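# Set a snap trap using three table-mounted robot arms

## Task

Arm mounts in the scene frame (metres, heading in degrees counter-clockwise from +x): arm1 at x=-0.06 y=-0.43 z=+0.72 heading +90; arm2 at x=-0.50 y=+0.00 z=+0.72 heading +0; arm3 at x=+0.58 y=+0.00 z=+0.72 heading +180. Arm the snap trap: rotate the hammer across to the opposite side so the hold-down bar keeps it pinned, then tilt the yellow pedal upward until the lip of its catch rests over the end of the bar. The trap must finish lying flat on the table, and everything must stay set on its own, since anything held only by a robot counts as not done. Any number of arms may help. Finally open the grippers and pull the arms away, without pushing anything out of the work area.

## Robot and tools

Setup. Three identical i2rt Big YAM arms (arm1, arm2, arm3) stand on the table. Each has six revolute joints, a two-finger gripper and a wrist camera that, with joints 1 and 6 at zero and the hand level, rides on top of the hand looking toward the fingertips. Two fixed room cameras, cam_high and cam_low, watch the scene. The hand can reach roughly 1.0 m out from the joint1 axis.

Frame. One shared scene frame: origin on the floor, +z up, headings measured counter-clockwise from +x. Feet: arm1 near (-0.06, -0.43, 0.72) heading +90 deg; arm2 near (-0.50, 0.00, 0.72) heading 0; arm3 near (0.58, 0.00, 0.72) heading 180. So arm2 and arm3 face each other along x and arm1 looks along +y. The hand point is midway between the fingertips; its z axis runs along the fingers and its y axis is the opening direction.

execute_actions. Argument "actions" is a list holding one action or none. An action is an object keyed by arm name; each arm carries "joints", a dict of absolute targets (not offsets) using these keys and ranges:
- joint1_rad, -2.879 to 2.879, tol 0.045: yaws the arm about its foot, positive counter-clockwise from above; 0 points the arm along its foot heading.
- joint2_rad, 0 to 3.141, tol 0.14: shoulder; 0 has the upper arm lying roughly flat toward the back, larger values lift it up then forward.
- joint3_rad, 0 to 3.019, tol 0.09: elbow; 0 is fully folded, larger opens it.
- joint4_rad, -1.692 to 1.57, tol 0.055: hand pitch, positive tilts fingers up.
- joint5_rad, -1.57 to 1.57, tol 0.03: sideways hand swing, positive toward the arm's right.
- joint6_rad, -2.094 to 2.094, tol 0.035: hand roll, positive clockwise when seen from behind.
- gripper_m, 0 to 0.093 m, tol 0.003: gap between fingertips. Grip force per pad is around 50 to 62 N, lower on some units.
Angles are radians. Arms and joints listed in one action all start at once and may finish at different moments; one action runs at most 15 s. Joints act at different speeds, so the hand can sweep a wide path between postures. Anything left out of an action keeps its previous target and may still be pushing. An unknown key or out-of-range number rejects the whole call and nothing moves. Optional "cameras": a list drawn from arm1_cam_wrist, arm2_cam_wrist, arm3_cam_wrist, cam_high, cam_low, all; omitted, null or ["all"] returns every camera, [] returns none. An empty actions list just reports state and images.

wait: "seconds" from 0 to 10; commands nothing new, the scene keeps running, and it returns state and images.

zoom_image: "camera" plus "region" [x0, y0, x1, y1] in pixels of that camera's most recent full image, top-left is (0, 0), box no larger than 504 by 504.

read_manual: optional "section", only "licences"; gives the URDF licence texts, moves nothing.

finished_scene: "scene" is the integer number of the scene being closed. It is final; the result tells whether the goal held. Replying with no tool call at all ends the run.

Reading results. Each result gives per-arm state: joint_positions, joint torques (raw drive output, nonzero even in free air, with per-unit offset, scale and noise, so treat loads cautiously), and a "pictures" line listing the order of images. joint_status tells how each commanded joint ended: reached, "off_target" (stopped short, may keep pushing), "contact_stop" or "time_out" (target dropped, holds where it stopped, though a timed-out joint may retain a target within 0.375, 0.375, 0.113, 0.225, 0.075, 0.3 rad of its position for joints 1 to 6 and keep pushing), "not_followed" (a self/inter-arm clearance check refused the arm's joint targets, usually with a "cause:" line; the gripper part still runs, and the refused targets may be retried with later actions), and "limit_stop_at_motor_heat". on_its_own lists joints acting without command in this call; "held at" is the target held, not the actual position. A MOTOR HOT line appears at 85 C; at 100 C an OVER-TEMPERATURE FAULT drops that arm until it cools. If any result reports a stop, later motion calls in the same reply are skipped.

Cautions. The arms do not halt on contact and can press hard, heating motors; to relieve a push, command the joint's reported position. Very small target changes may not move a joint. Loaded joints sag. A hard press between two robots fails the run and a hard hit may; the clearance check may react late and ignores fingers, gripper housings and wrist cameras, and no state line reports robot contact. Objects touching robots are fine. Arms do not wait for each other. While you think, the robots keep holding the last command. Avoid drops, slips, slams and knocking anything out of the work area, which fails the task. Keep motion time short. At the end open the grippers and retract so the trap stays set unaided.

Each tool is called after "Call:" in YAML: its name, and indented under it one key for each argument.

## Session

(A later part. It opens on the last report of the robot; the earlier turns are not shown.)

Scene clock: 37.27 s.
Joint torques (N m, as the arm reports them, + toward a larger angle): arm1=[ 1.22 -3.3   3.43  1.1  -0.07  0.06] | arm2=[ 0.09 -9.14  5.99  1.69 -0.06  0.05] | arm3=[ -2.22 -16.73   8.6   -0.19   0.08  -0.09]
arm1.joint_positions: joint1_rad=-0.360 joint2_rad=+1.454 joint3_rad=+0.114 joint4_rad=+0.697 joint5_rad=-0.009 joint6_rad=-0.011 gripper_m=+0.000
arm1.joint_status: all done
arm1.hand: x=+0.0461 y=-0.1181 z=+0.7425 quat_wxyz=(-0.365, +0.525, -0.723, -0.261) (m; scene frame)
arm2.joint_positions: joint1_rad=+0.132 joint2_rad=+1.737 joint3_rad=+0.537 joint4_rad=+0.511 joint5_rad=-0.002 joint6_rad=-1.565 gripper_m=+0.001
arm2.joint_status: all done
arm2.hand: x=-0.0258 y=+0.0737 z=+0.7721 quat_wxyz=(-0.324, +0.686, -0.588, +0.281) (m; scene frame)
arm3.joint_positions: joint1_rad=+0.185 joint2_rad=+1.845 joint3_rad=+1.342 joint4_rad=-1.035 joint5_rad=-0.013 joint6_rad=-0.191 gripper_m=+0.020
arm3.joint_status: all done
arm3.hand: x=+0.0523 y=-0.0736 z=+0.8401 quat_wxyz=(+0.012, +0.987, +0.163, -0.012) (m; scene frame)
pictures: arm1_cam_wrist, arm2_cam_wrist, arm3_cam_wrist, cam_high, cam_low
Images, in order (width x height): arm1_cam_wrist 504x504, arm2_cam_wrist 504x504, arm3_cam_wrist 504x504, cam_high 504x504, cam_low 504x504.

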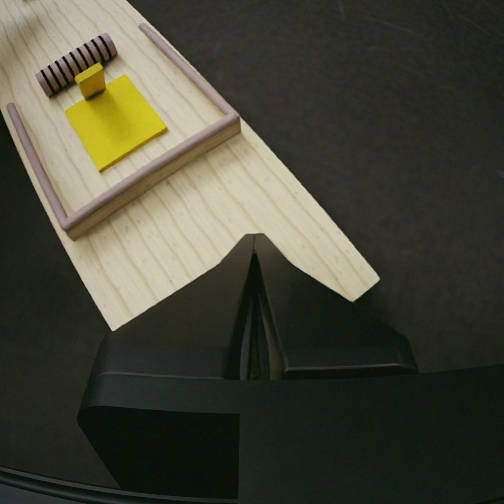

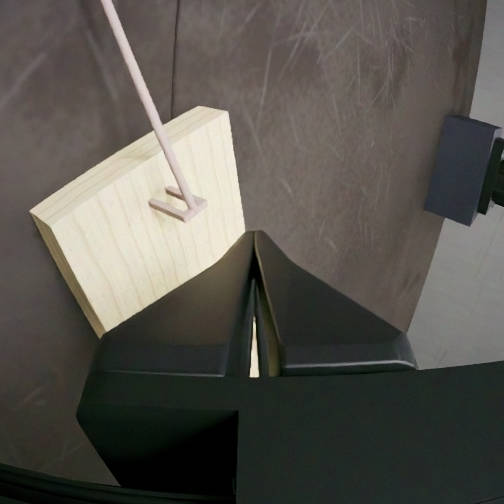

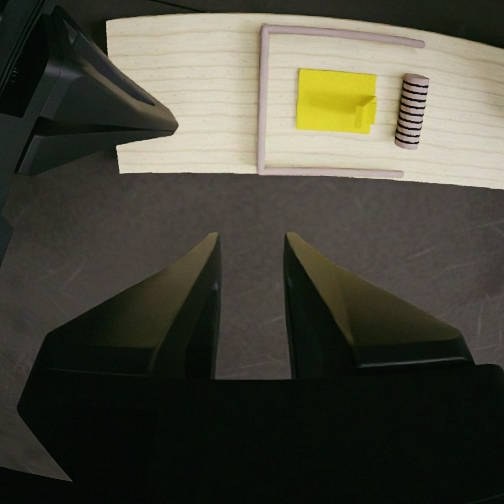

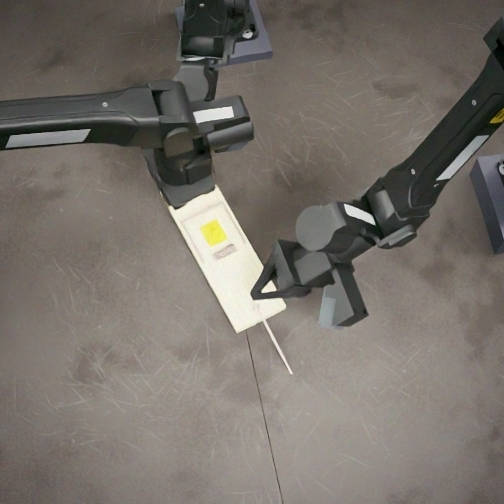

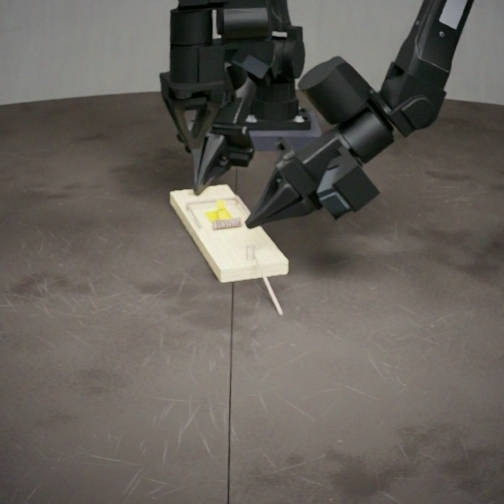

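Call:
execute_actions:
  actions:
    - {"arm2":{"joints":{"joint1_rad":0.08}},"arm1":{"joints":{"joint2_rad":1.39}}}
  cameras: []

Call:
execute_actions:
  actions:
    - {"arm2":{"joints":{"joint2_rad":1.85,"joint3_rad":0.56}},"arm1":{"joints":{"joint3_rad":0.07,"joint4_rad":0.74}}}
  cameras: []

Call:
execute_actions:
  actions:
    - {"arm1":{"joints":{"joint2_rad":1.50,"joint4_rad":0.70}},"arm3":{"joints":{"joint1_rad":0.175,"joint2_rad":1.975,"joint3_rad":1.37,"joint4_rad":-0.93}}}
  cameras: ["cam_low","arm1_cam_wrist","arm3_cam_wrist"]

Scene clock: 38.17 s.
Joint torques (N m, as the arm reports them, + toward a larger angle): arm1=[ 1.02 -6.34  4.11  1.4   0.02  0.05] | arm2=[-0.21 -8.99  5.94  1.77 -0.06  0.06] | arm3=[ -2.21 -16.78   8.6   -0.19   0.08  -0.07]
arm1.joint_positions: joint1_rad=-0.360 joint2_rad=+1.391 joint3_rad=+0.114 joint4_rad=+0.694 joint5_rad=-0.009 joint6_rad=-0.011 gripper_m=+0.000
arm1.joint_status: all done
arm1.hand: x=+0.0485 y=-0.1112 z=+0.7613 quat_wxyz=(-0.387, +0.517, -0.712, -0.276) (m; scene frame)
arm2.joint_positions: joint1_rad=+0.086 joint2_rad=+1.737 joint3_rad=+0.537 joint4_rad=+0.511 joint5_rad=-0.002 joint6_rad=-1.565 gripper_m=+0.001
arm2.joint_status: all done
arm2.hand: x=-0.0229 y=+0.0515 z=+0.7723 quat_wxyz=(-0.318, +0.672, -0.603, +0.288) (m; scene frame)
arm3.joint_positions: joint1_rad=+0.185 joint2_rad=+1.845 joint3_rad=+1.342 joint4_rad=-1.035 joint5_rad=-0.013 joint6_rad=-0.191 gripper_m=+0.020
arm3.joint_status: not commanded
arm3.hand: x=+0.0523 y=-0.0736 z=+0.8401 quat_wxyz=(+0.012, +0.986, +0.163, -0.012) (m; scene frame)
pictures: none
No camera images: the call's "cameras" was empty. Leave "cameras" out to get every camera's image.

Scene clock: 38.90 s.
Joint torques (N m, as the arm reports them, + toward a larger angle): arm1=[ 0.2  -5.02  3.66  2.75 -0.04  0.05] | arm2=[-0.06 -8.41  5.24  1.18 -0.06  0.08] | arm3=[ -2.21 -16.75   8.6   -0.19   0.08  -0.08]
arm1.joint_positions: joint1_rad=-0.360 joint2_rad=+1.391 joint3_rad=+0.069 joint4_rad=+0.718 joint5_rad=-0.009 joint6_rad=-0.011 gripper_m=+0.000
arm1.joint_status: all done
arm1.hand: x=+0.0421 y=-0.1296 z=+0.7524 quat_wxyz=(-0.379, +0.520, -0.716, -0.271) (m; scene frame)
arm2.joint_positions: joint1_rad=+0.086 joint2_rad=+1.826 joint3_rad=+0.543 joint4_rad=+0.521 joint5_rad=-0.002 joint6_rad=-1.566 gripper_m=+0.001
arm2.joint_status: all done
arm2.hand: x=-0.0330 y=+0.0502 z=+0.7356 quat_wxyz=(-0.293, +0.683, -0.613, +0.266) (m; scene frame)
arm3.joint_positions: joint1_rad=+0.185 joint2_rad=+1.845 joint3_rad=+1.342 joint4_rad=-1.035 joint5_rad=-0.013 joint6_rad=-0.191 gripper_m=+0.020
arm3.joint_status: not commanded
arm3.hand: x=+0.0523 y=-0.0736 z=+0.8401 quat_wxyz=(+0.012, +0.986, +0.163, -0.012) (m; scene frame)
pictures: none
No camera images: the call's "cameras" was empty. Leave "cameras" out to get every camera's image.

Scene clock: 40.03 s.
Joint torques (N m, as the arm reports them, + toward a larger angle): arm1=[ 0.7  -1.02  3.24  0.43 -0.1   0.06] | arm2=[-0.24 -7.97  5.17  1.23  0.02  0.06] | arm3=[ -2.66 -18.03   8.55   0.98   0.08  -0.07]
arm1.joint_positions: joint1_rad=-0.360 joint2_rad=+1.441 joint3_rad=+0.071 joint4_rad=+0.737 joint5_rad=-0.006 joint6_rad=-0.011 gripper_m=+0.000
arm1.joint_status: all done
arm1.hand: x=+0.0417 y=-0.1324 z=+0.7419 quat_wxyz=(-0.369, +0.523, -0.722, -0.263) (m; scene frame)
arm2.joint_positions: joint1_rad=+0.086 joint2_rad=+1.826 joint3_rad=+0.543 joint4_rad=+0.521 joint5_rad=-0.005 joint6_rad=-1.566 gripper_m=+0.001
arm2.joint_status: not commanded
arm2.hand: x=-0.0331 y=+0.0505 z=+0.7356 quat_wxyz=(-0.294, +0.684, -0.613, +0.265) (m; scene frame)
arm3.joint_positions: joint1_rad=+0.185 joint2_rad=+1.973 joint3_rad=+1.342 joint4_rad=-0.945 joint5_rad=-0.013 joint6_rad=-0.191 gripper_m=+0.020
arm3.joint_status: all done
arm3.hand: x=+0.0460 y=-0.0752 z=+0.7745 quat_wxyz=(+0.013, +0.987, +0.163, +0.008) (m; scene frame)
pictures: arm1_cam_wrist, arm3_cam_wrist, cam_low
Images, in order (width x height): arm1_cam_wrist 504x504, arm3_cam_wrist 504x504, cam_low 504x504.

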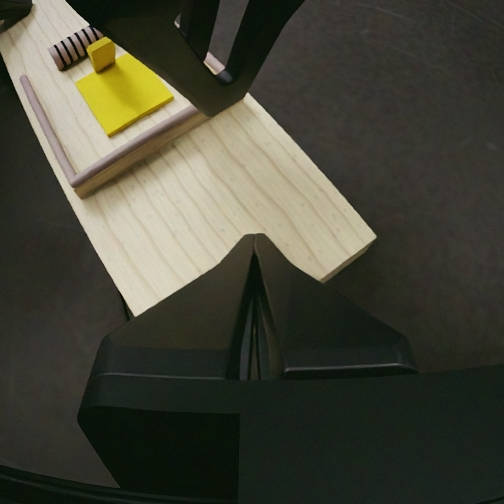

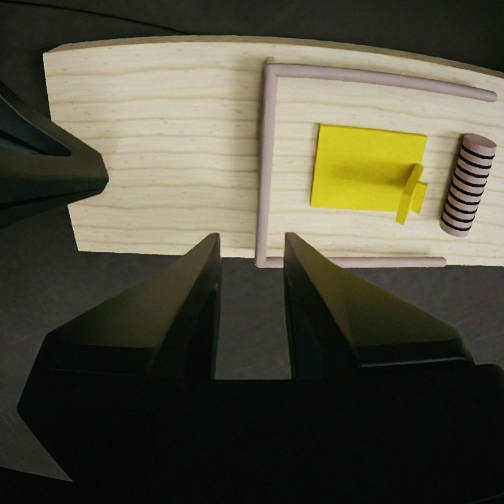

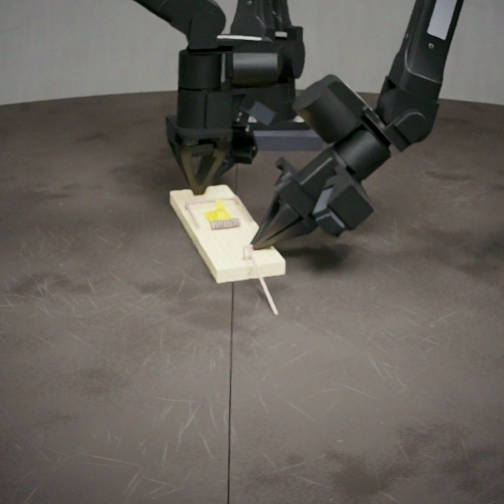

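Call:
execute_actions:
  actions:
    - {"arm3":{"joints":{"joint4_rad":-0.83,"joint6_rad":-0.17,"gripper_m":0.016}},"arm2":{"joints":{"joint2_rad":1.88,"joint4_rad":0.48}}}
  cameras: []

Call:
execute_actions:
  actions:
    - {"arm3":{"joints":{"joint2_rad":2.045}}}
  cameras: ["cam_low","arm1_cam_wrist","arm3_cam_wrist"]

Scene clock: 40.93 s.
Joint torques (N m, as the arm reports them, + toward a larger angle): arm1=[ 0.19 -0.4   3.26  0.33 -0.15  0.05] | arm2=[-0.07 -5.98  5.2   0.41  0.02  0.07] | arm3=[ -2.67 -17.97   8.7    1.26   0.08   0.1 ]
arm1.joint_positions: joint1_rad=-0.360 joint2_rad=+1.441 joint3_rad=+0.071 joint4_rad=+0.737 joint5_rad=-0.006 joint6_rad=-0.011 gripper_m=+0.000
arm1.joint_status: not commanded
arm1.hand: x=+0.0417 y=-0.1324 z=+0.7419 quat_wxyz=(-0.369, +0.523, -0.722, -0.263) (m; scene frame)
arm2.joint_positions: joint1_rad=+0.086 joint2_rad=+1.827 joint3_rad=+0.543 joint4_rad=+0.520 joint5_rad=-0.005 joint6_rad=-1.566 gripper_m=+0.001
arm2.joint_status: all done
arm2.hand: x=-0.0334 y=+0.0505 z=+0.7347 quat_wxyz=(-0.293, +0.684, -0.613, +0.264) (m; scene frame)
arm3.joint_positions: joint1_rad=+0.185 joint2_rad=+1.973 joint3_rad=+1.342 joint4_rad=-0.847 joint5_rad=-0.013 joint6_rad=-0.179 gripper_m=+0.016
arm3.joint_status: all done
arm3.hand: x=+0.0221 y=-0.0785 z=+0.7753 quat_wxyz=(+0.012, +0.987, +0.157, -0.041) (m; scene frame)
pictures: none
No camera images: the call's "cameras" was empty. Leave "cameras" out to get every camera's image.

Scene clock: 41.93 s.
Joint torques (N m, as the arm reports them, + toward a larger angle): arm1=[-0.43 -0.69  3.39  0.14 -0.11  0.04] | arm2=[-0.29 -5.77  5.18  0.47  0.02  0.09] | arm3=[ -3.03 -16.4    8.36   0.94   0.08   0.11]
arm1.joint_positions: joint1_rad=-0.360 joint2_rad=+1.441 joint3_rad=+0.071 joint4_rad=+0.737 joint5_rad=-0.006 joint6_rad=-0.011 gripper_m=+0.000
arm1.joint_status: not commanded
arm1.hand: x=+0.0417 y=-0.1324 z=+0.7419 quat_wxyz=(-0.369, +0.523, -0.722, -0.263) (m; scene frame)
arm2.joint_positions: joint1_rad=+0.086 joint2_rad=+1.827 joint3_rad=+0.543 joint4_rad=+0.520 joint5_rad=-0.005 joint6_rad=-1.566 gripper_m=+0.001
arm2.joint_status: not commanded
arm2.hand: x=-0.0334 y=+0.0505 z=+0.7347 quat_wxyz=(-0.293, +0.684, -0.613, +0.264) (m; scene frame)
arm3.joint_positions: joint1_rad=+0.185 joint2_rad=+2.017 joint3_rad=+1.345 joint4_rad=-0.841 joint5_rad=-0.013 joint6_rad=-0.179 gripper_m=+0.016
arm3.joint_status: all done
arm3.hand: x=+0.0265 y=-0.0782 z=+0.7525 quat_wxyz=(+0.012, +0.987, +0.157, -0.024) (m; scene frame)
pictures: arm1_cam_wrist, arm3_cam_wrist, cam_low
Images, in order (width x height): arm1_cam_wrist 504x504, arm3_cam_wrist 504x504, cam_low 504x504.

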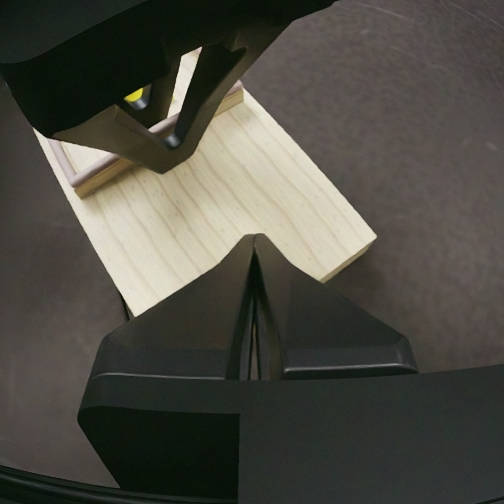

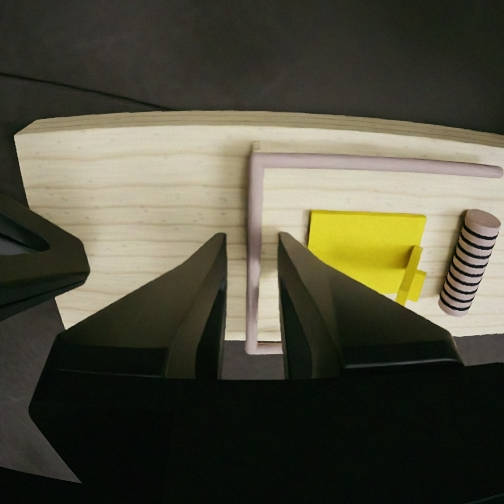

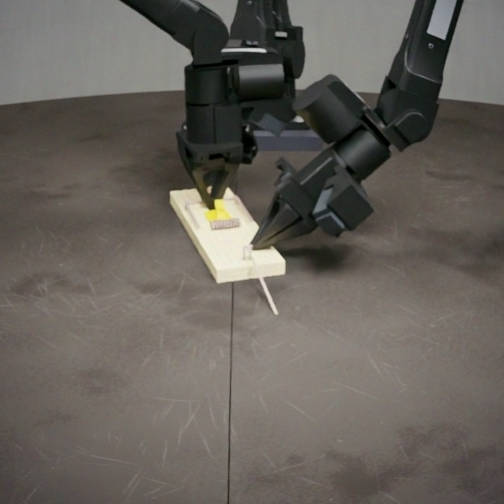

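Call:
execute_actions:
  actions:
    - {"arm3":{"joints":{"joint2_rad":2.02,"gripper_m":0.0}}}
  cameras: []

Call:
execute_actions:
  actions:
    - {"arm3":{"joints":{"joint1_rad":0.155,"joint2_rad":1.89,"joint4_rad":-0.87}}}
  cameras: ["cam_low","arm3_cam_wrist"]

Call:
zoom_image:
  camera: "cam_low"
  region: [140, 130, 330, 300]

Scene clock: 42.53 s.
Joint torques (N m, as the arm reports them, + toward a larger angle): arm1=[ 0.05  0.11  3.29  0.51 -0.11 -0.01] | arm2=[-0.02 -5.71  5.17  0.45  0.03  0.06] | arm3=[ -2.63 -18.19   8.28   0.95   0.06   0.04]
arm1.joint_positions: joint1_rad=-0.360 joint2_rad=+1.441 joint3_rad=+0.071 joint4_rad=+0.737 joint5_rad=-0.006 joint6_rad=-0.011 gripper_m=+0.000
arm1.joint_status: not commanded
arm1.hand: x=+0.0417 y=-0.1324 z=+0.7419 quat_wxyz=(-0.369, +0.523, -0.722, -0.263) (m; scene frame)
arm2.joint_positions: joint1_rad=+0.086 joint2_rad=+1.827 joint3_rad=+0.543 joint4_rad=+0.520 joint5_rad=-0.005 joint6_rad=-1.566 gripper_m=+0.001
arm2.joint_status: not commanded
arm2.hand: x=-0.0334 y=+0.0505 z=+0.7347 quat_wxyz=(-0.293, +0.684, -0.613, +0.264) (m; scene frame)
arm3.joint_positions: joint1_rad=+0.184 joint2_rad=+2.017 joint3_rad=+1.345 joint4_rad=-0.841 joint5_rad=-0.012 joint6_rad=-0.172 gripper_m=+0.002
arm3.joint_status: all done
arm3.hand: x=+0.0264 y=-0.0778 z=+0.7525 quat_wxyz=(+0.012, +0.988, +0.153, -0.024) (m; scene frame)
pictures: none
No camera images: the call's "cameras" was empty. Leave "cameras" out to get every camera's image.

Scene clock: 43.47 s.
Joint torques (N m, as the arm reports them, + toward a larger angle): arm1=[-0.18 -1.6   2.86  0.25 -0.36  0.01] | arm2=[-0.01 -5.98  4.9   0.43  0.26  0.07] | arm3=[ -3.12 -23.4    8.53   0.61   0.23   0.03]
arm1.joint_positions: joint1_rad=-0.360 joint2_rad=+1.446 joint3_rad=+0.075 joint4_rad=+0.737 joint5_rad=-0.002 joint6_rad=-0.011 gripper_m=+0.000
arm1.joint_status: not commanded
arm1.hand: x=+0.0430 y=-0.1312 z=+0.7417 quat_wxyz=(-0.370, +0.523, -0.722, -0.261) (m; scene frame)
arm2.joint_positions: joint1_rad=+0.086 joint2_rad=+1.830 joint3_rad=+0.546 joint4_rad=+0.520 joint5_rad=-0.011 joint6_rad=-1.566 gripper_m=+0.001
arm2.joint_status: not commanded
arm2.hand: x=-0.0321 y=+0.0517 z=+0.7347 quat_wxyz=(-0.295, +0.685, -0.612, +0.263) (m; scene frame)
arm3.joint_positions: joint1_rad=+0.171 joint2_rad=+1.967 joint3_rad=+1.345 joint4_rad=-0.873 joint5_rad=-0.017 joint6_rad=-0.171 gripper_m=+0.002
arm3.joint_status: all done
arm3.hand: x=+0.0249 y=-0.0708 z=+0.7792 quat_wxyz=(+0.014, +0.989, +0.146, -0.034) (m; scene frame)
pictures: arm3_cam_wrist, cam_low
Images, in order (width x height): arm3_cam_wrist 504x504, cam_low 504x504.

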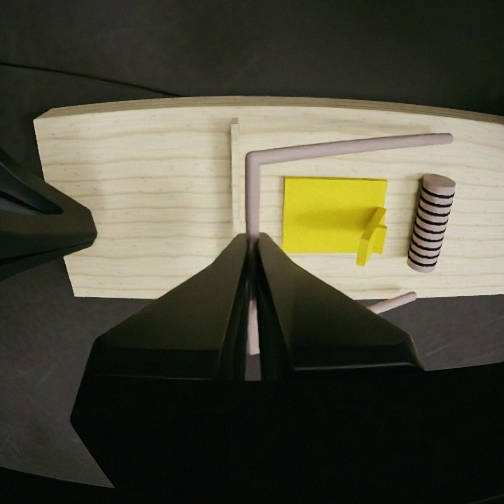

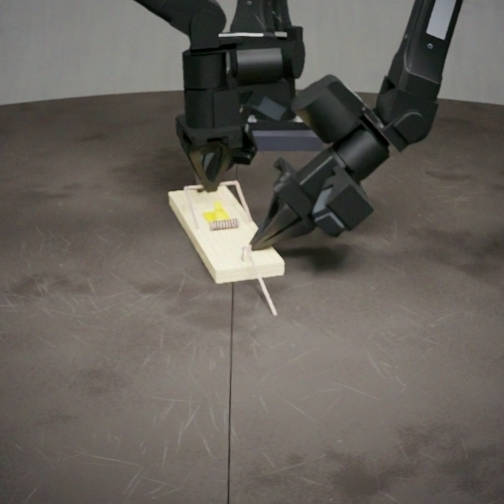

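Region (140, 130, 330, 300) of cam_low's 504x504 image, scaled by 2.653, with more detail than that image has; it fills the top 451 rows of this view, and the rest is white.

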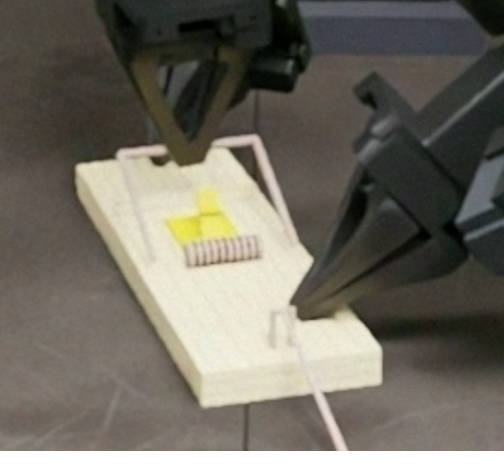

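Call:
execute_actions:
  actions:
    - {"arm3":{"joints":{"joint1_rad":0.09,"joint2_rad":1.86,"joint6_rad":-0.23}}}
  cameras: ["cam_low","cam_high"]

Scene clock: 45.30 s.
Joint torques (N m, as the arm reports them, + toward a larger angle): arm1=[ 0.17 -0.46  2.98  0.02 -0.28  0.01] | arm2=[-0.21 -5.84  4.93  0.4   0.42  0.07] | arm3=[ -6.35 -22.45   8.75   1.22   0.87  -0.18]
arm1.joint_positions: joint1_rad=-0.360 joint2_rad=+1.447 joint3_rad=+0.077 joint4_rad=+0.737 joint5_rad=-0.003 joint6_rad=-0.011 gripper_m=+0.000
arm1.joint_status: not commanded
arm1.hand: x=+0.0429 y=-0.1305 z=+0.7418 quat_wxyz=(-0.370, +0.523, -0.722, -0.261) (m; scene frame)
arm2.joint_positions: joint1_rad=+0.086 joint2_rad=+1.830 joint3_rad=+0.546 joint4_rad=+0.520 joint5_rad=-0.014 joint6_rad=-1.566 gripper_m=+0.001
arm2.joint_status: not commanded
arm2.hand: x=-0.0322 y=+0.0523 z=+0.7347 quat_wxyz=(-0.296, +0.685, -0.612, +0.262) (m; scene frame)
arm3.joint_positions: joint1_rad=+0.139 joint2_rad=+1.927 joint3_rad=+1.345 joint4_rad=-0.886 joint5_rad=-0.034 joint6_rad=-0.211 gripper_m=+0.002
arm3.joint_status: joint1_rad time_out (moved -0.031 of -0.081); the others done
arm3.on_its_own: joint1_rad reads +0.139 and still pushes toward +0.090 since a time_out
arm3.hand: x=+0.0209 y=-0.0563 z=+0.8004 quat_wxyz=(+0.020, +0.987, +0.151, -0.048) (m; scene frame)
pictures: cam_high, cam_low
Images, in order (width x height): cam_high 504x504, cam_low 504x504.

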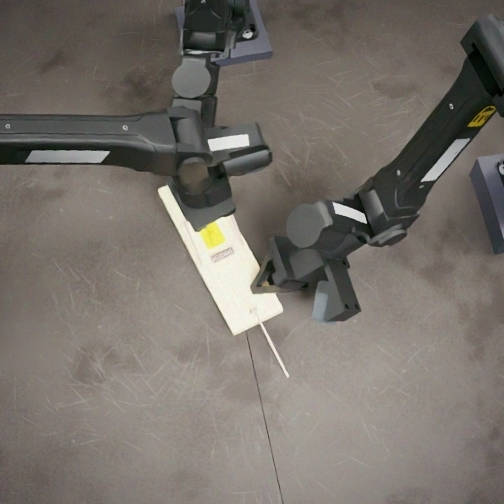

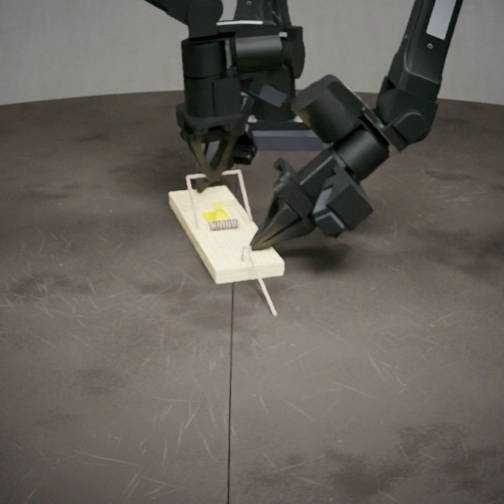

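Call:
execute_actions:
  actions:
    - {"arm3":{"joints":{"joint1_rad":-0.03,"joint2_rad":1.87,"joint4_rad":-0.84,"joint6_rad":-0.31}},"arm1":{"joints":{"joint2_rad":1.53,"joint3_rad":0.05,"joint4_rad":0.69}},"arm2":{"joints":{"joint2_rad":1.91,"joint3_rad":0.53,"joint4_rad":0.47}}}
  cameras: ["cam_low","cam_high"]

Scene clock: 47.43 s.
Joint torques (N m, as the arm reports them, + toward a larger angle): arm1=[ 0.1  -0.4   0.87 -0.62 -0.1   0.06] | arm2=[-0.31 -3.91  2.55 -0.04  0.51  0.07] | arm3=[ -8.96 -18.75   9.03   1.89   1.79  -0.15]
arm1.joint_positions: joint1_rad=-0.360 joint2_rad=+1.458 joint3_rad=+0.078 joint4_rad=+0.747 joint5_rad=-0.007 joint6_rad=-0.011 gripper_m=+0.000
arm1.joint_status: joint4_rad off_target (ended at +0.747, target +0.690); the others done
arm1.hand: x=+0.0425 y=-0.1296 z=+0.7411 quat_wxyz=(-0.370, +0.523, -0.721, -0.263) (m; scene frame)
arm2.joint_positions: joint1_rad=+0.088 joint2_rad=+1.832 joint3_rad=+0.546 joint4_rad=+0.519 joint5_rad=-0.017 joint6_rad=-1.566 gripper_m=+0.001
arm2.joint_status: all done
arm2.hand: x=-0.0328 y=+0.0538 z=+0.7337 quat_wxyz=(-0.297, +0.687, -0.611, +0.259) (m; scene frame)
arm3.joint_positions: joint1_rad=+0.047 joint2_rad=+1.886 joint3_rad=+1.345 joint4_rad=-0.870 joint5_rad=-0.059 joint6_rad=-0.294 gripper_m=+0.002
arm3.joint_status: joint1_rad time_out (moved -0.092 of -0.169); the others done
arm3.on_its_own: joint1_rad reads +0.047 and still pushes toward -0.030 since a time_out
arm3.hand: x=+0.0093 y=-0.0087 z=+0.8225 quat_wxyz=(+0.023, +0.986, +0.147, -0.078) (m; scene frame)
pictures: cam_high, cam_low
Images, in order (width x height): cam_high 504x504, cam_low 504x504.

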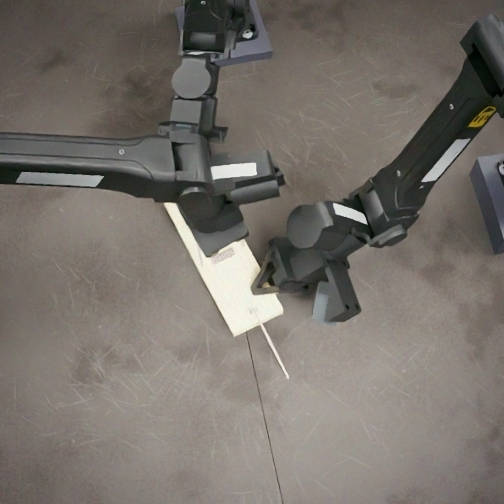

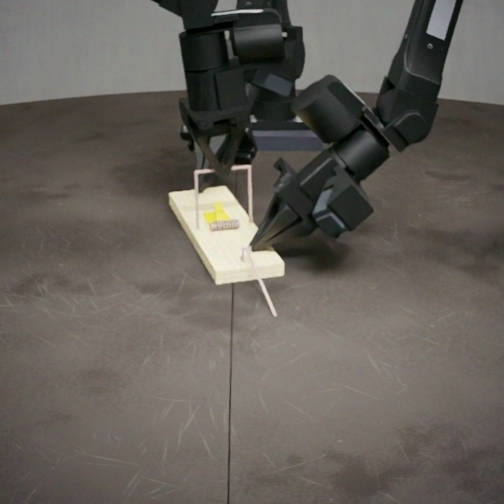

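Call:
execute_actions:
  actions:
    - {"arm3":{"joints":{"joint1_rad":-0.045,"joint2_rad":1.97}},"arm1":{"joints":{"joint2_rad":1.55,"joint4_rad":0.66}}}
  cameras: []

Call:
execute_actions:
  actions:
    - {"arm2":{"joints":{"joint2_rad":1.76,"joint3_rad":0.35,"joint4_rad":0.82}}}
  cameras: ["cam_low","cam_high"]

Scene clock: 49.37 s.
Joint torques (N m, as the arm reports them, + toward a larger angle): arm1=[ 0.67  1.05  1.21 -1.81 -0.07  0.09] | arm2=[-0.48 -3.96  2.52  0.03  0.49  0.07] | arm3=[-10.37 -11.99   9.03   1.9    1.79  -0.16]
arm1.joint_positions: joint1_rad=-0.360 joint2_rad=+1.459 joint3_rad=+0.078 joint4_rad=+0.747 joint5_rad=-0.007 joint6_rad=-0.011 gripper_m=+0.000
arm1.joint_status: joint4_rad time_out (moved +0.000 of -0.087); the others done
arm1.on_its_own: joint4_rad reads +0.747 and still pushes toward +0.660 since a time_out
arm1.hand: x=+0.0425 y=-0.1298 z=+0.7407 quat_wxyz=(-0.369, +0.523, -0.722, -0.263) (m; scene frame)
arm2.joint_positions: joint1_rad=+0.088 joint2_rad=+1.832 joint3_rad=+0.546 joint4_rad=+0.519 joint5_rad=-0.017 joint6_rad=-1.566 gripper_m=+0.001
arm2.joint_status: not commanded
arm2.hand: x=-0.0328 y=+0.0538 z=+0.7337 quat_wxyz=(-0.297, +0.687, -0.611, +0.259) (m; scene frame)
arm3.joint_positions: joint1_rad=+0.047 joint2_rad=+1.889 joint3_rad=+1.345 joint4_rad=-0.870 joint5_rad=-0.059 joint6_rad=-0.294 gripper_m=+0.002
arm3.joint_status: joint1_rad time_out (moved +0.000 of -0.092); the others done
arm3.on_its_own: joint1_rad reads +0.047 and still pushes toward -0.045 since a time_out
arm3.hand: x=+0.0096 y=-0.0087 z=+0.8210 quat_wxyz=(+0.024, +0.986, +0.147, -0.077) (m; scene frame)
pictures: none
No camera images: the call's "cameras" was empty. Leave "cameras" out to get every camera's image.

not run: a stop came earlier in this reply.

Call:
execute_actions:
  actions:
    - {"arm2":{"joints":{"joint2_rad":1.76,"joint3_rad":0.35,"joint4_rad":0.82}}}
  cameras: []

Call:
execute_actions:
  actions:
    - {"arm3":{"joints":{"joint1_rad":-0.12,"joint2_rad":2.0,"joint3_rad":1.39,"joint4_rad":-0.81,"joint6_rad":-0.39}}}
  cameras: ["cam_low","cam_high"]

Scene clock: 50.53 s.
Joint torques (N m, as the arm reports them, + toward a larger angle): arm1=[-0.4  -0.5  -0.54 -1.62  0.43  0.05] | arm2=[-0.51 -8.7   3.41  3.05  0.13  0.08] | arm3=[-10.36 -12.32   9.01   1.88   1.83  -0.05]
arm1.joint_positions: joint1_rad=-0.356 joint2_rad=+1.483 joint3_rad=+0.105 joint4_rad=+0.747 joint5_rad=-0.021 joint6_rad=-0.011 gripper_m=+0.000
arm1.joint_status: not commanded
arm1.on_its_own: joint4_rad reads +0.747 and still pushes toward +0.660 since a time_out
arm1.hand: x=+0.0426 y=-0.1182 z=+0.7409 quat_wxyz=(-0.366, +0.527, -0.718, -0.269) (m; scene frame)
arm2.joint_positions: joint1_rad=+0.088 joint2_rad=+1.771 joint3_rad=+0.340 joint4_rad=+0.797 joint5_rad=-0.007 joint6_rad=-1.566 gripper_m=+0.001
arm2.joint_status: all done
arm2.hand: x=-0.0872 y=+0.0463 z=+0.7558 quat_wxyz=(-0.338, +0.665, -0.593, +0.303) (m; scene frame)
arm3.joint_positions: joint1_rad=+0.047 joint2_rad=+1.893 joint3_rad=+1.345 joint4_rad=-0.869 joint5_rad=-0.060 joint6_rad=-0.304 gripper_m=+0.002
arm3.joint_status: not commanded
arm3.on_its_own: joint1_rad reads +0.047 and still pushes toward -0.045 since a time_out
arm3.hand: x=+0.0100 y=-0.0089 z=+0.8188 quat_wxyz=(+0.024, +0.985, +0.152, -0.075) (m; scene frame)
pictures: none
No camera images: the call's "cameras" was empty. Leave "cameras" out to get every camera's image.

Scene clock: 52.53 s.
Joint torques (N m, as the arm reports them, + toward a larger angle): arm1=[-0.12 -0.8  -0.74 -1.58  0.5   0.07] | arm2=[-0.3  -8.88  3.53  3.1   0.17  0.08] | arm3=[ -8.64 -13.12   8.41   1.49   1.75  -0.02]
arm1.joint_positions: joint1_rad=-0.355 joint2_rad=+1.484 joint3_rad=+0.106 joint4_rad=+0.747 joint5_rad=-0.023 joint6_rad=-0.011 gripper_m=+0.000
arm1.joint_status: not commanded
arm1.on_its_own: joint4_rad reads +0.747 and still pushes toward +0.660 since a time_out
arm1.hand: x=+0.0421 y=-0.1180 z=+0.7408 quat_wxyz=(-0.365, +0.528, -0.718, -0.270) (m; scene frame)
arm2.joint_positions: joint1_rad=+0.088 joint2_rad=+1.771 joint3_rad=+0.340 joint4_rad=+0.797 joint5_rad=-0.007 joint6_rad=-1.566 gripper_m=+0.001
arm2.joint_status: not commanded
arm2.hand: x=-0.0872 y=+0.0463 z=+0.7558 quat_wxyz=(-0.338, +0.665, -0.593, +0.303) (m; scene frame)
arm3.joint_positions: joint1_rad=-0.046 joint2_rad=+1.928 joint3_rad=+1.373 joint4_rad=-0.828 joint5_rad=-0.058 joint6_rad=-0.387 gripper_m=+0.002
arm3.joint_status: joint1_rad time_out (moved -0.094 of -0.167); the others done
arm3.on_its_own: joint1_rad reads -0.046 and still pushes toward -0.120 since a time_out
arm3.hand: x=-0.0069 y=+0.0463 z=+0.8107 quat_wxyz=(+0.012, +0.985, +0.147, -0.093) (m; scene frame)
pictures: cam_high, cam_low
Images, in order (width x height): cam_high 504x504, cam_low 504x504.

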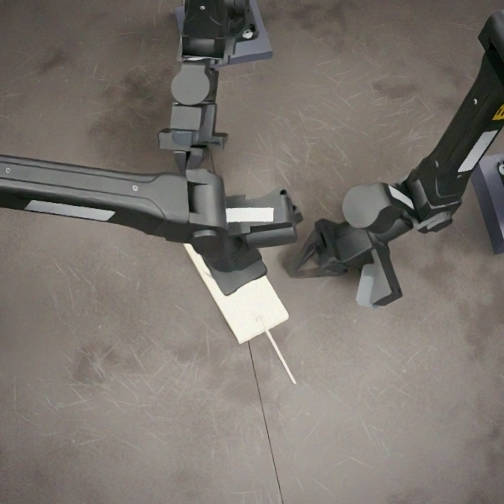

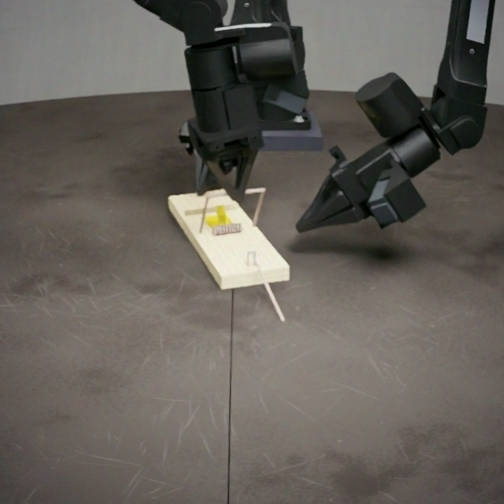

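Call:
execute_actions:
  actions:
    - {"arm3":{"joints":{"joint1_rad":-0.1,"joint2_rad":2.15,"joint3_rad":1.395,"joint4_rad":-0.79,"joint6_rad":-0.42}}}
  cameras: ["cam_low","arm3_cam_wrist"]

Call:
zoom_image:
  camera: "cam_low"
  region: [140, 150, 330, 320]

Scene clock: 53.60 s.
Joint torques (N m, as the arm reports them, + toward a larger angle): arm1=[ 0.35 -0.33 -0.71 -1.51  0.49  0.12] | arm2=[-0.35 -8.79  3.47  3.08  0.14  0.08] | arm3=[ -3.33 -11.52   5.26   0.68   0.42   0.05]
arm1.joint_positions: joint1_rad=-0.355 joint2_rad=+1.484 joint3_rad=+0.106 joint4_rad=+0.747 joint5_rad=-0.023 joint6_rad=-0.011 gripper_m=+0.000
arm1.joint_status: not commanded
arm1.on_its_own: joint4_rad reads +0.747 and still pushes toward +0.660 since a time_out
arm1.hand: x=+0.0421 y=-0.1180 z=+0.7408 quat_wxyz=(-0.365, +0.528, -0.718, -0.270) (m; scene frame)
arm2.joint_positions: joint1_rad=+0.088 joint2_rad=+1.771 joint3_rad=+0.340 joint4_rad=+0.797 joint5_rad=-0.007 joint6_rad=-1.566 gripper_m=+0.001
arm2.joint_status: not commanded
arm2.hand: x=-0.0872 y=+0.0463 z=+0.7558 quat_wxyz=(-0.338, +0.665, -0.593, +0.303) (m; scene frame)
arm3.joint_positions: joint1_rad=-0.083 joint2_rad=+2.040 joint3_rad=+1.415 joint4_rad=-0.789 joint5_rad=-0.022 joint6_rad=-0.424 gripper_m=+0.002
arm3.joint_status: all done
arm3.hand: x=-0.0163 y=+0.0755 z=+0.7621 quat_wxyz=(-0.005, +0.987, +0.146, -0.073) (m; scene frame)
pictures: arm3_cam_wrist, cam_low
Images, in order (width x height): arm3_cam_wrist 504x504, cam_low 504x504.

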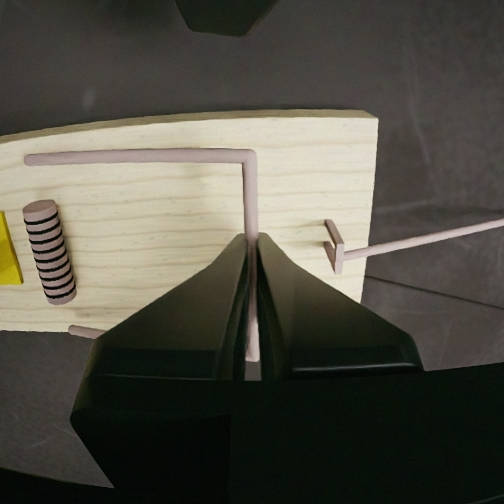

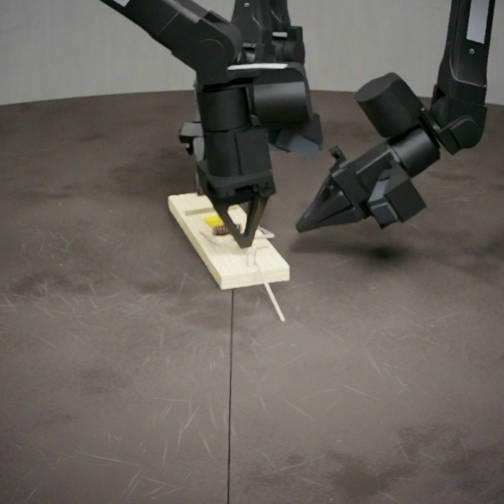

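Region (140, 150, 330, 320) of cam_low's 504x504 image, scaled by 2.653, with more detail than that image has; it fills the top 451 rows of this view, and the rest is white.

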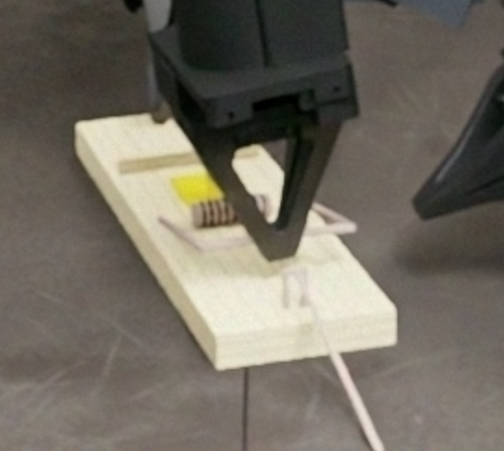

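Call:
execute_actions:
  actions:
    - {"arm2":{"joints":{"joint1_rad":0.13,"joint2_rad":1.92,"joint3_rad":0.40,"joint4_rad":1.11}},"arm3":{"joints":{"joint2_rad":2.17}}}
  cameras: ["cam_low","arm3_cam_wrist","arm2_cam_wrist"]

Scene clock: 54.90 s.
Joint torques (N m, as the arm reports them, + toward a larger angle): arm1=[ 0.13 -0.96 -0.78 -1.35  0.36  0.  ] | arm2=[ 1.17 -9.68  3.02  3.24  0.12  0.1 ] | arm3=[ -3.33 -10.16   5.24   0.67   0.37   0.07]
arm1.joint_positions: joint1_rad=-0.355 joint2_rad=+1.484 joint3_rad=+0.106 joint4_rad=+0.747 joint5_rad=-0.023 joint6_rad=-0.011 gripper_m=+0.000
arm1.joint_status: not commanded
arm1.on_its_own: joint4_rad reads +0.747 and still pushes toward +0.660 since a time_out
arm1.hand: x=+0.0421 y=-0.1180 z=+0.7408 quat_wxyz=(-0.365, +0.528, -0.718, -0.270) (m; scene frame)
arm2.joint_positions: joint1_rad=+0.121 joint2_rad=+1.929 joint3_rad=+0.385 joint4_rad=+1.087 joint5_rad=-0.007 joint6_rad=-1.566 gripper_m=+0.001
arm2.joint_status: all done
arm2.hand: x=-0.0554 y=+0.0649 z=+0.7625 quat_wxyz=(-0.401, +0.642, -0.553, +0.347) (m; scene frame)
arm3.joint_positions: joint1_rad=-0.083 joint2_rad=+2.042 joint3_rad=+1.415 joint4_rad=-0.789 joint5_rad=-0.022 joint6_rad=-0.424 gripper_m=+0.002
arm3.joint_status: all done
arm3.hand: x=-0.0162 y=+0.0756 z=+0.7613 quat_wxyz=(-0.005, +0.987, +0.146, -0.072) (m; scene frame)
pictures: arm2_cam_wrist, arm3_cam_wrist, cam_low
Images, in order (width x height): arm2_cam_wrist 504x504, arm3_cam_wrist 504x504, cam_low 504x504.

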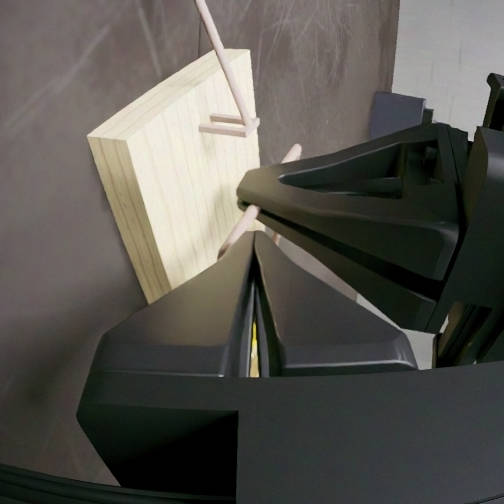

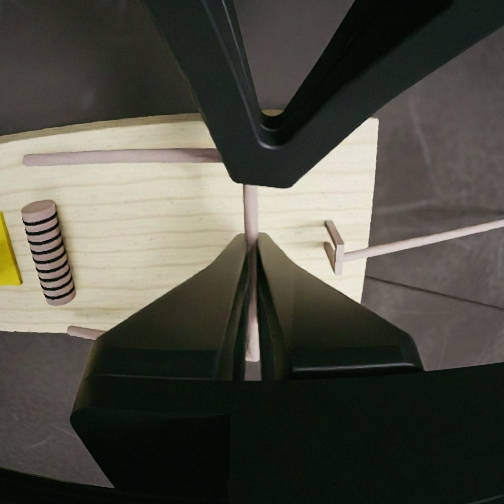

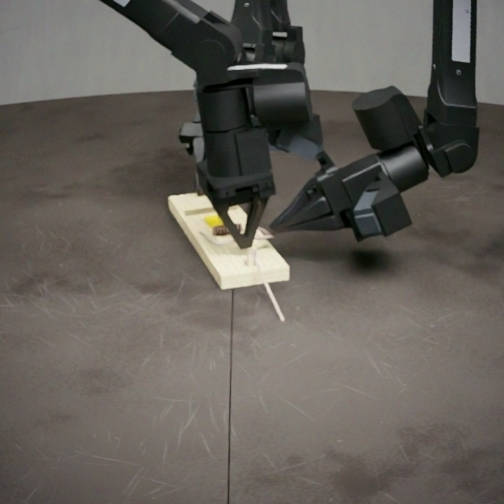

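Call:
execute_actions:
  actions:
    - {"arm2":{"joints":{"joint2_rad":2.05,"joint3_rad":0.375,"joint4_rad":1.04}}}
  cameras: ["cam_low","arm3_cam_wrist"]

Scene clock: 55.73 s.
Joint torques (N m, as the arm reports them, + toward a larger angle): arm1=[-0.64 -0.86 -0.91 -1.71  0.44  0.07] | arm2=[ 1.15 -7.47  0.17  0.9   0.09  0.16] | arm3=[ -3.29 -11.44   4.92   0.34   0.29   0.07]
arm1.joint_positions: joint1_rad=-0.355 joint2_rad=+1.484 joint3_rad=+0.106 joint4_rad=+0.747 joint5_rad=-0.023 joint6_rad=-0.011 gripper_m=+0.000
arm1.joint_status: not commanded
arm1.on_its_own: joint4_rad reads +0.747 and still pushes toward +0.660 since a time_out
arm1.hand: x=+0.0421 y=-0.1180 z=+0.7408 quat_wxyz=(-0.365, +0.528, -0.718, -0.270) (m; scene frame)
arm2.joint_positions: joint1_rad=+0.123 joint2_rad=+2.025 joint3_rad=+0.385 joint4_rad=+1.074 joint5_rad=-0.006 joint6_rad=-1.572 gripper_m=+0.001
arm2.joint_status: all done
arm2.hand: x=-0.0739 y=+0.0623 z=+0.7193 quat_wxyz=(-0.365, +0.665, -0.569, +0.318) (m; scene frame)
arm3.joint_positions: joint1_rad=-0.085 joint2_rad=+2.059 joint3_rad=+1.419 joint4_rad=-0.782 joint5_rad=-0.019 joint6_rad=-0.425 gripper_m=+0.002
arm3.joint_status: not commanded
arm3.hand: x=-0.0167 y=+0.0767 z=+0.7530 quat_wxyz=(-0.005, +0.987, +0.145, -0.069) (m; scene frame)
pictures: arm3_cam_wrist, cam_low
Images, in order (width x height): arm3_cam_wrist 504x504, cam_low 504x504.

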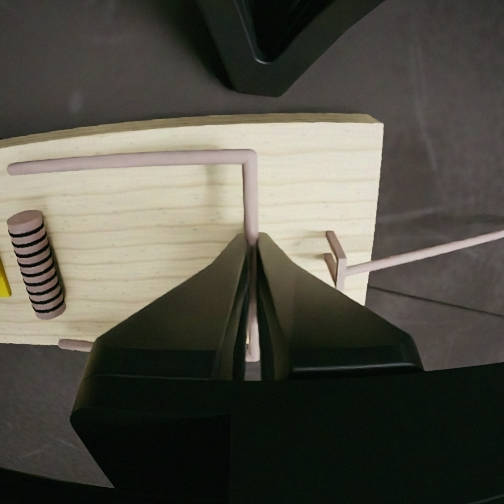

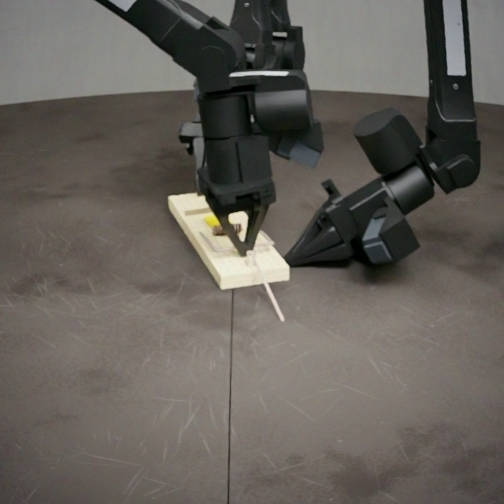

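Call:
execute_actions:
  actions:
    - {"arm2":{"joints":{"joint2_rad":1.95,"joint3_rad":0.385,"joint4_rad":1.11}}}
  cameras: []

Call:
execute_actions:
  actions:
    - {"arm2":{"joints":{"joint3_rad":0.43}}}
  cameras: []

Call:
execute_actions:
  actions:
    - {"arm2":{"joints":{"joint2_rad":2.02,"joint4_rad":1.08}}}
  cameras: ["cam_low","arm3_cam_wrist"]

Scene clock: 56.67 s.
Joint torques (N m, as the arm reports them, + toward a larger angle): arm1=[-0.75 -0.41 -0.77 -1.64  0.4   0.02] | arm2=[  1.11 -10.05   1.69   3.02   0.07   0.16] | arm3=[ -3.25 -11.45   4.91   0.35   0.27   0.07]
arm1.joint_positions: joint1_rad=-0.355 joint2_rad=+1.484 joint3_rad=+0.106 joint4_rad=+0.747 joint5_rad=-0.023 joint6_rad=-0.011 gripper_m=+0.000
arm1.joint_status: not commanded
arm1.on_its_own: joint4_rad reads +0.747 and still pushes toward +0.660 since a time_out
arm1.hand: x=+0.0421 y=-0.1180 z=+0.7408 quat_wxyz=(-0.365, +0.528, -0.718, -0.270) (m; scene frame)
arm2.joint_positions: joint1_rad=+0.123 joint2_rad=+1.953 joint3_rad=+0.385 joint4_rad=+1.091 joint5_rad=-0.006 joint6_rad=-1.572 gripper_m=+0.001
arm2.joint_status: all done
arm2.hand: x=-0.0586 y=+0.0649 z=+0.7533 quat_wxyz=(-0.394, +0.648, -0.554, +0.343) (m; scene frame)
arm3.joint_positions: joint1_rad=-0.085 joint2_rad=+2.059 joint3_rad=+1.419 joint4_rad=-0.782 joint5_rad=-0.019 joint6_rad=-0.425 gripper_m=+0.002
arm3.joint_status: not commanded
arm3.hand: x=-0.0167 y=+0.0767 z=+0.7530 quat_wxyz=(-0.005, +0.987, +0.145, -0.069) (m; scene frame)
pictures: none
No camera images: the call's "cameras" was empty. Leave "cameras" out to get every camera's image.

Scene clock: 57.30 s.
Joint torques (N m, as the arm reports them, + toward a larger angle): arm1=[ 0.19 -0.73 -0.99 -1.53  0.43  0.04] | arm2=[ 1.13 -9.65  3.8   3.06  0.07  0.14] | arm3=[ -3.12 -11.44   4.93   0.34   0.29   0.08]
arm1.joint_positions: joint1_rad=-0.355 joint2_rad=+1.484 joint3_rad=+0.106 joint4_rad=+0.747 joint5_rad=-0.023 joint6_rad=-0.011 gripper_m=+0.000
arm1.joint_status: not commanded
arm1.on_its_own: joint4_rad reads +0.747 and still pushes toward +0.660 since a time_out
arm1.hand: x=+0.0421 y=-0.1180 z=+0.7408 quat_wxyz=(-0.365, +0.528, -0.718, -0.270) (m; scene frame)
arm2.joint_positions: joint1_rad=+0.123 joint2_rad=+1.953 joint3_rad=+0.405 joint4_rad=+1.091 joint5_rad=-0.005 joint6_rad=-1.571 gripper_m=+0.001
arm2.joint_status: all done
arm2.hand: x=-0.0493 y=+0.0662 z=+0.7576 quat_wxyz=(-0.400, +0.644, -0.551, +0.348) (m; scene frame)
arm3.joint_positions: joint1_rad=-0.085 joint2_rad=+2.059 joint3_rad=+1.419 joint4_rad=-0.782 joint5_rad=-0.019 joint6_rad=-0.426 gripper_m=+0.002
arm3.joint_status: not commanded
arm3.hand: x=-0.0166 y=+0.0769 z=+0.7530 quat_wxyz=(-0.005, +0.987, +0.146, -0.069) (m; scene frame)
pictures: none
No camera images: the call's "cameras" was empty. Leave "cameras" out to get every camera's image.

Scene clock: 57.97 s.
Joint torques (N m, as the arm reports them, + toward a larger angle): arm1=[-0.25 -0.53 -0.94 -1.55  0.48  0.02] | arm2=[ 1.11 -7.15  2.22  1.58  0.06  0.13] | arm3=[ -3.21 -11.81   4.84   0.3    0.26   0.09]
arm1.joint_positions: joint1_rad=-0.355 joint2_rad=+1.484 joint3_rad=+0.106 joint4_rad=+0.747 joint5_rad=-0.023 joint6_rad=-0.011 gripper_m=+0.000
arm1.joint_status: not commanded
arm1.on_its_own: joint4_rad reads +0.747 and still pushes toward +0.660 since a time_out
arm1.hand: x=+0.0421 y=-0.1180 z=+0.7408 quat_wxyz=(-0.365, +0.528, -0.718, -0.270) (m; scene frame)
arm2.joint_positions: joint1_rad=+0.123 joint2_rad=+1.991 joint3_rad=+0.421 joint4_rad=+1.098 joint5_rad=-0.005 joint6_rad=-1.571 gripper_m=+0.001
arm2.joint_status: all done
arm2.hand: x=-0.0468 y=+0.0664 z=+0.7463 quat_wxyz=(-0.395, +0.647, -0.554, +0.344) (m; scene frame)
arm3.joint_positions: joint1_rad=-0.085 joint2_rad=+2.064 joint3_rad=+1.419 joint4_rad=-0.781 joint5_rad=-0.019 joint6_rad=-0.426 gripper_m=+0.002
arm3.joint_status: not commanded
arm3.hand: x=-0.0162 y=+0.0769 z=+0.7503 quat_wxyz=(-0.005, +0.987, +0.146, -0.067) (m; scene frame)
pictures: arm3_cam_wrist, cam_low
Images, in order (width x height): arm3_cam_wrist 504x504, cam_low 504x504.

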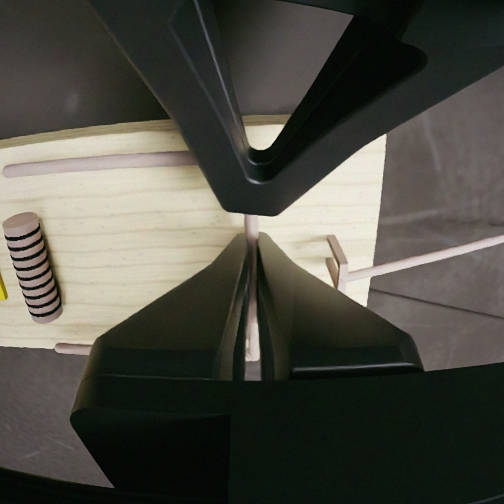

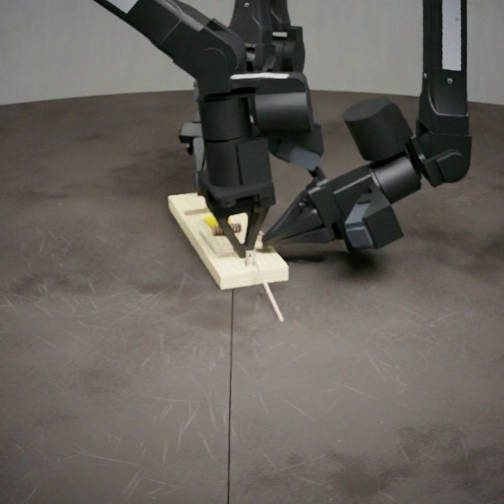

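Good. Load up proportionally, then open arm3 slightly.

Call:
execute_actions:
  actions:
    - {"arm2":{"joints":{"joint2_rad":2.075,"joint3_rad":0.395,"joint4_rad":1.045}}}
  cameras: []

Call:
execute_actions:
  actions:
    - {"arm3":{"joints":{"joint2_rad":2.06,"gripper_m":0.01}}}
  cameras: ["cam_low","arm3_cam_wrist"]

Scene clock: 59.73 s.
Joint torques (N m, as the arm reports them, + toward a larger angle): arm1=[-0.09 -1.25 -0.76 -1.59  0.45  0.08] | arm2=[ 1.19 -3.91 -0.48 -0.13  0.07  0.15] | arm3=[ -3.2  -11.82   4.84   0.31   0.27   0.09]
arm1.joint_positions: joint1_rad=-0.355 joint2_rad=+1.484 joint3_rad=+0.106 joint4_rad=+0.747 joint5_rad=-0.023 joint6_rad=-0.011 gripper_m=+0.000
arm1.joint_status: not commanded
arm1.on_its_own: joint4_rad reads +0.747 and still pushes toward +0.660 since a time_out
arm1.hand: x=+0.0421 y=-0.1180 z=+0.7408 quat_wxyz=(-0.365, +0.528, -0.718, -0.270) (m; scene frame)
arm2.joint_positions: joint1_rad=+0.123 joint2_rad=+1.999 joint3_rad=+0.421 joint4_rad=+1.105 joint5_rad=-0.005 joint6_rad=-1.571 gripper_m=+0.001
arm2.joint_status: joint4_rad time_out (moved +0.007 of -0.053); the others done
arm2.on_its_own: joint4_rad reads +1.105 and still pushes toward +1.045 since a time_out
arm2.hand: x=-0.0475 y=+0.0663 z=+0.7444 quat_wxyz=(-0.395, +0.647, -0.554, +0.344) (m; scene frame)
arm3.joint_positions: joint1_rad=-0.085 joint2_rad=+2.064 joint3_rad=+1.419 joint4_rad=-0.781 joint5_rad=-0.019 joint6_rad=-0.426 gripper_m=+0.002
arm3.joint_status: not commanded
arm3.hand: x=-0.0162 y=+0.0769 z=+0.7503 quat_wxyz=(-0.005, +0.987, +0.146, -0.067) (m; scene frame)
pictures: none
No camera images: the call's "cameras" was empty. Leave "cameras" out to get every camera's image.

not run: a stop came earlier in this reply.

Call:
execute_actions:
  actions:
    - {"arm3":{"joints":{"joint2_rad":2.06,"joint3_rad":1.42,"gripper_m":0.01}}}
  cameras: ["cam_low","arm3_cam_wrist"]

Scene clock: 60.43 s.
Joint torques (N m, as the arm reports them, + toward a larger angle): arm1=[ 0.41 -0.3  -0.93 -1.66  0.36  0.02] | arm2=[ 1.02 -4.03 -0.46 -0.18  0.07  0.13] | arm3=[ -3.   -19.29   6.48   0.31   0.06   0.09]
arm1.joint_positions: joint1_rad=-0.355 joint2_rad=+1.484 joint3_rad=+0.106 joint4_rad=+0.747 joint5_rad=-0.023 joint6_rad=-0.011 gripper_m=+0.000
arm1.joint_status: not commanded
arm1.on_its_own: joint4_rad reads +0.747 and still pushes toward +0.660 since a time_out
arm1.hand: x=+0.0421 y=-0.1180 z=+0.7408 quat_wxyz=(-0.365, +0.528, -0.718, -0.270) (m; scene frame)
arm2.joint_positions: joint1_rad=+0.123 joint2_rad=+2.002 joint3_rad=+0.421 joint4_rad=+1.106 joint5_rad=-0.005 joint6_rad=-1.571 gripper_m=+0.001
arm2.joint_status: not commanded
arm2.on_its_own: joint4_rad reads +1.106 and still pushes toward +1.045 since a time_out
arm2.hand: x=-0.0479 y=+0.0662 z=+0.7433 quat_wxyz=(-0.394, +0.647, -0.554, +0.343) (m; scene frame)
arm3.joint_positions: joint1_rad=-0.088 joint2_rad=+2.061 joint3_rad=+1.422 joint4_rad=-0.781 joint5_rad=-0.013 joint6_rad=-0.426 gripper_m=+0.010
arm3.joint_status: all done
arm3.hand: x=-0.0180 y=+0.0798 z=+0.7532 quat_wxyz=(-0.009, +0.987, +0.144, -0.070) (m; scene frame)
pictures: arm3_cam_wrist, cam_low
Images, in order (width x height): arm3_cam_wrist 504x504, cam_low 504x504.

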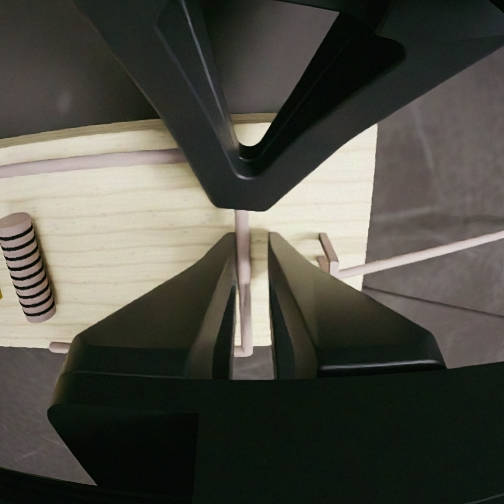

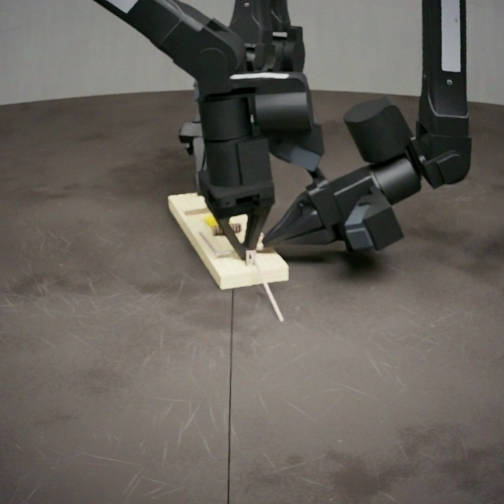

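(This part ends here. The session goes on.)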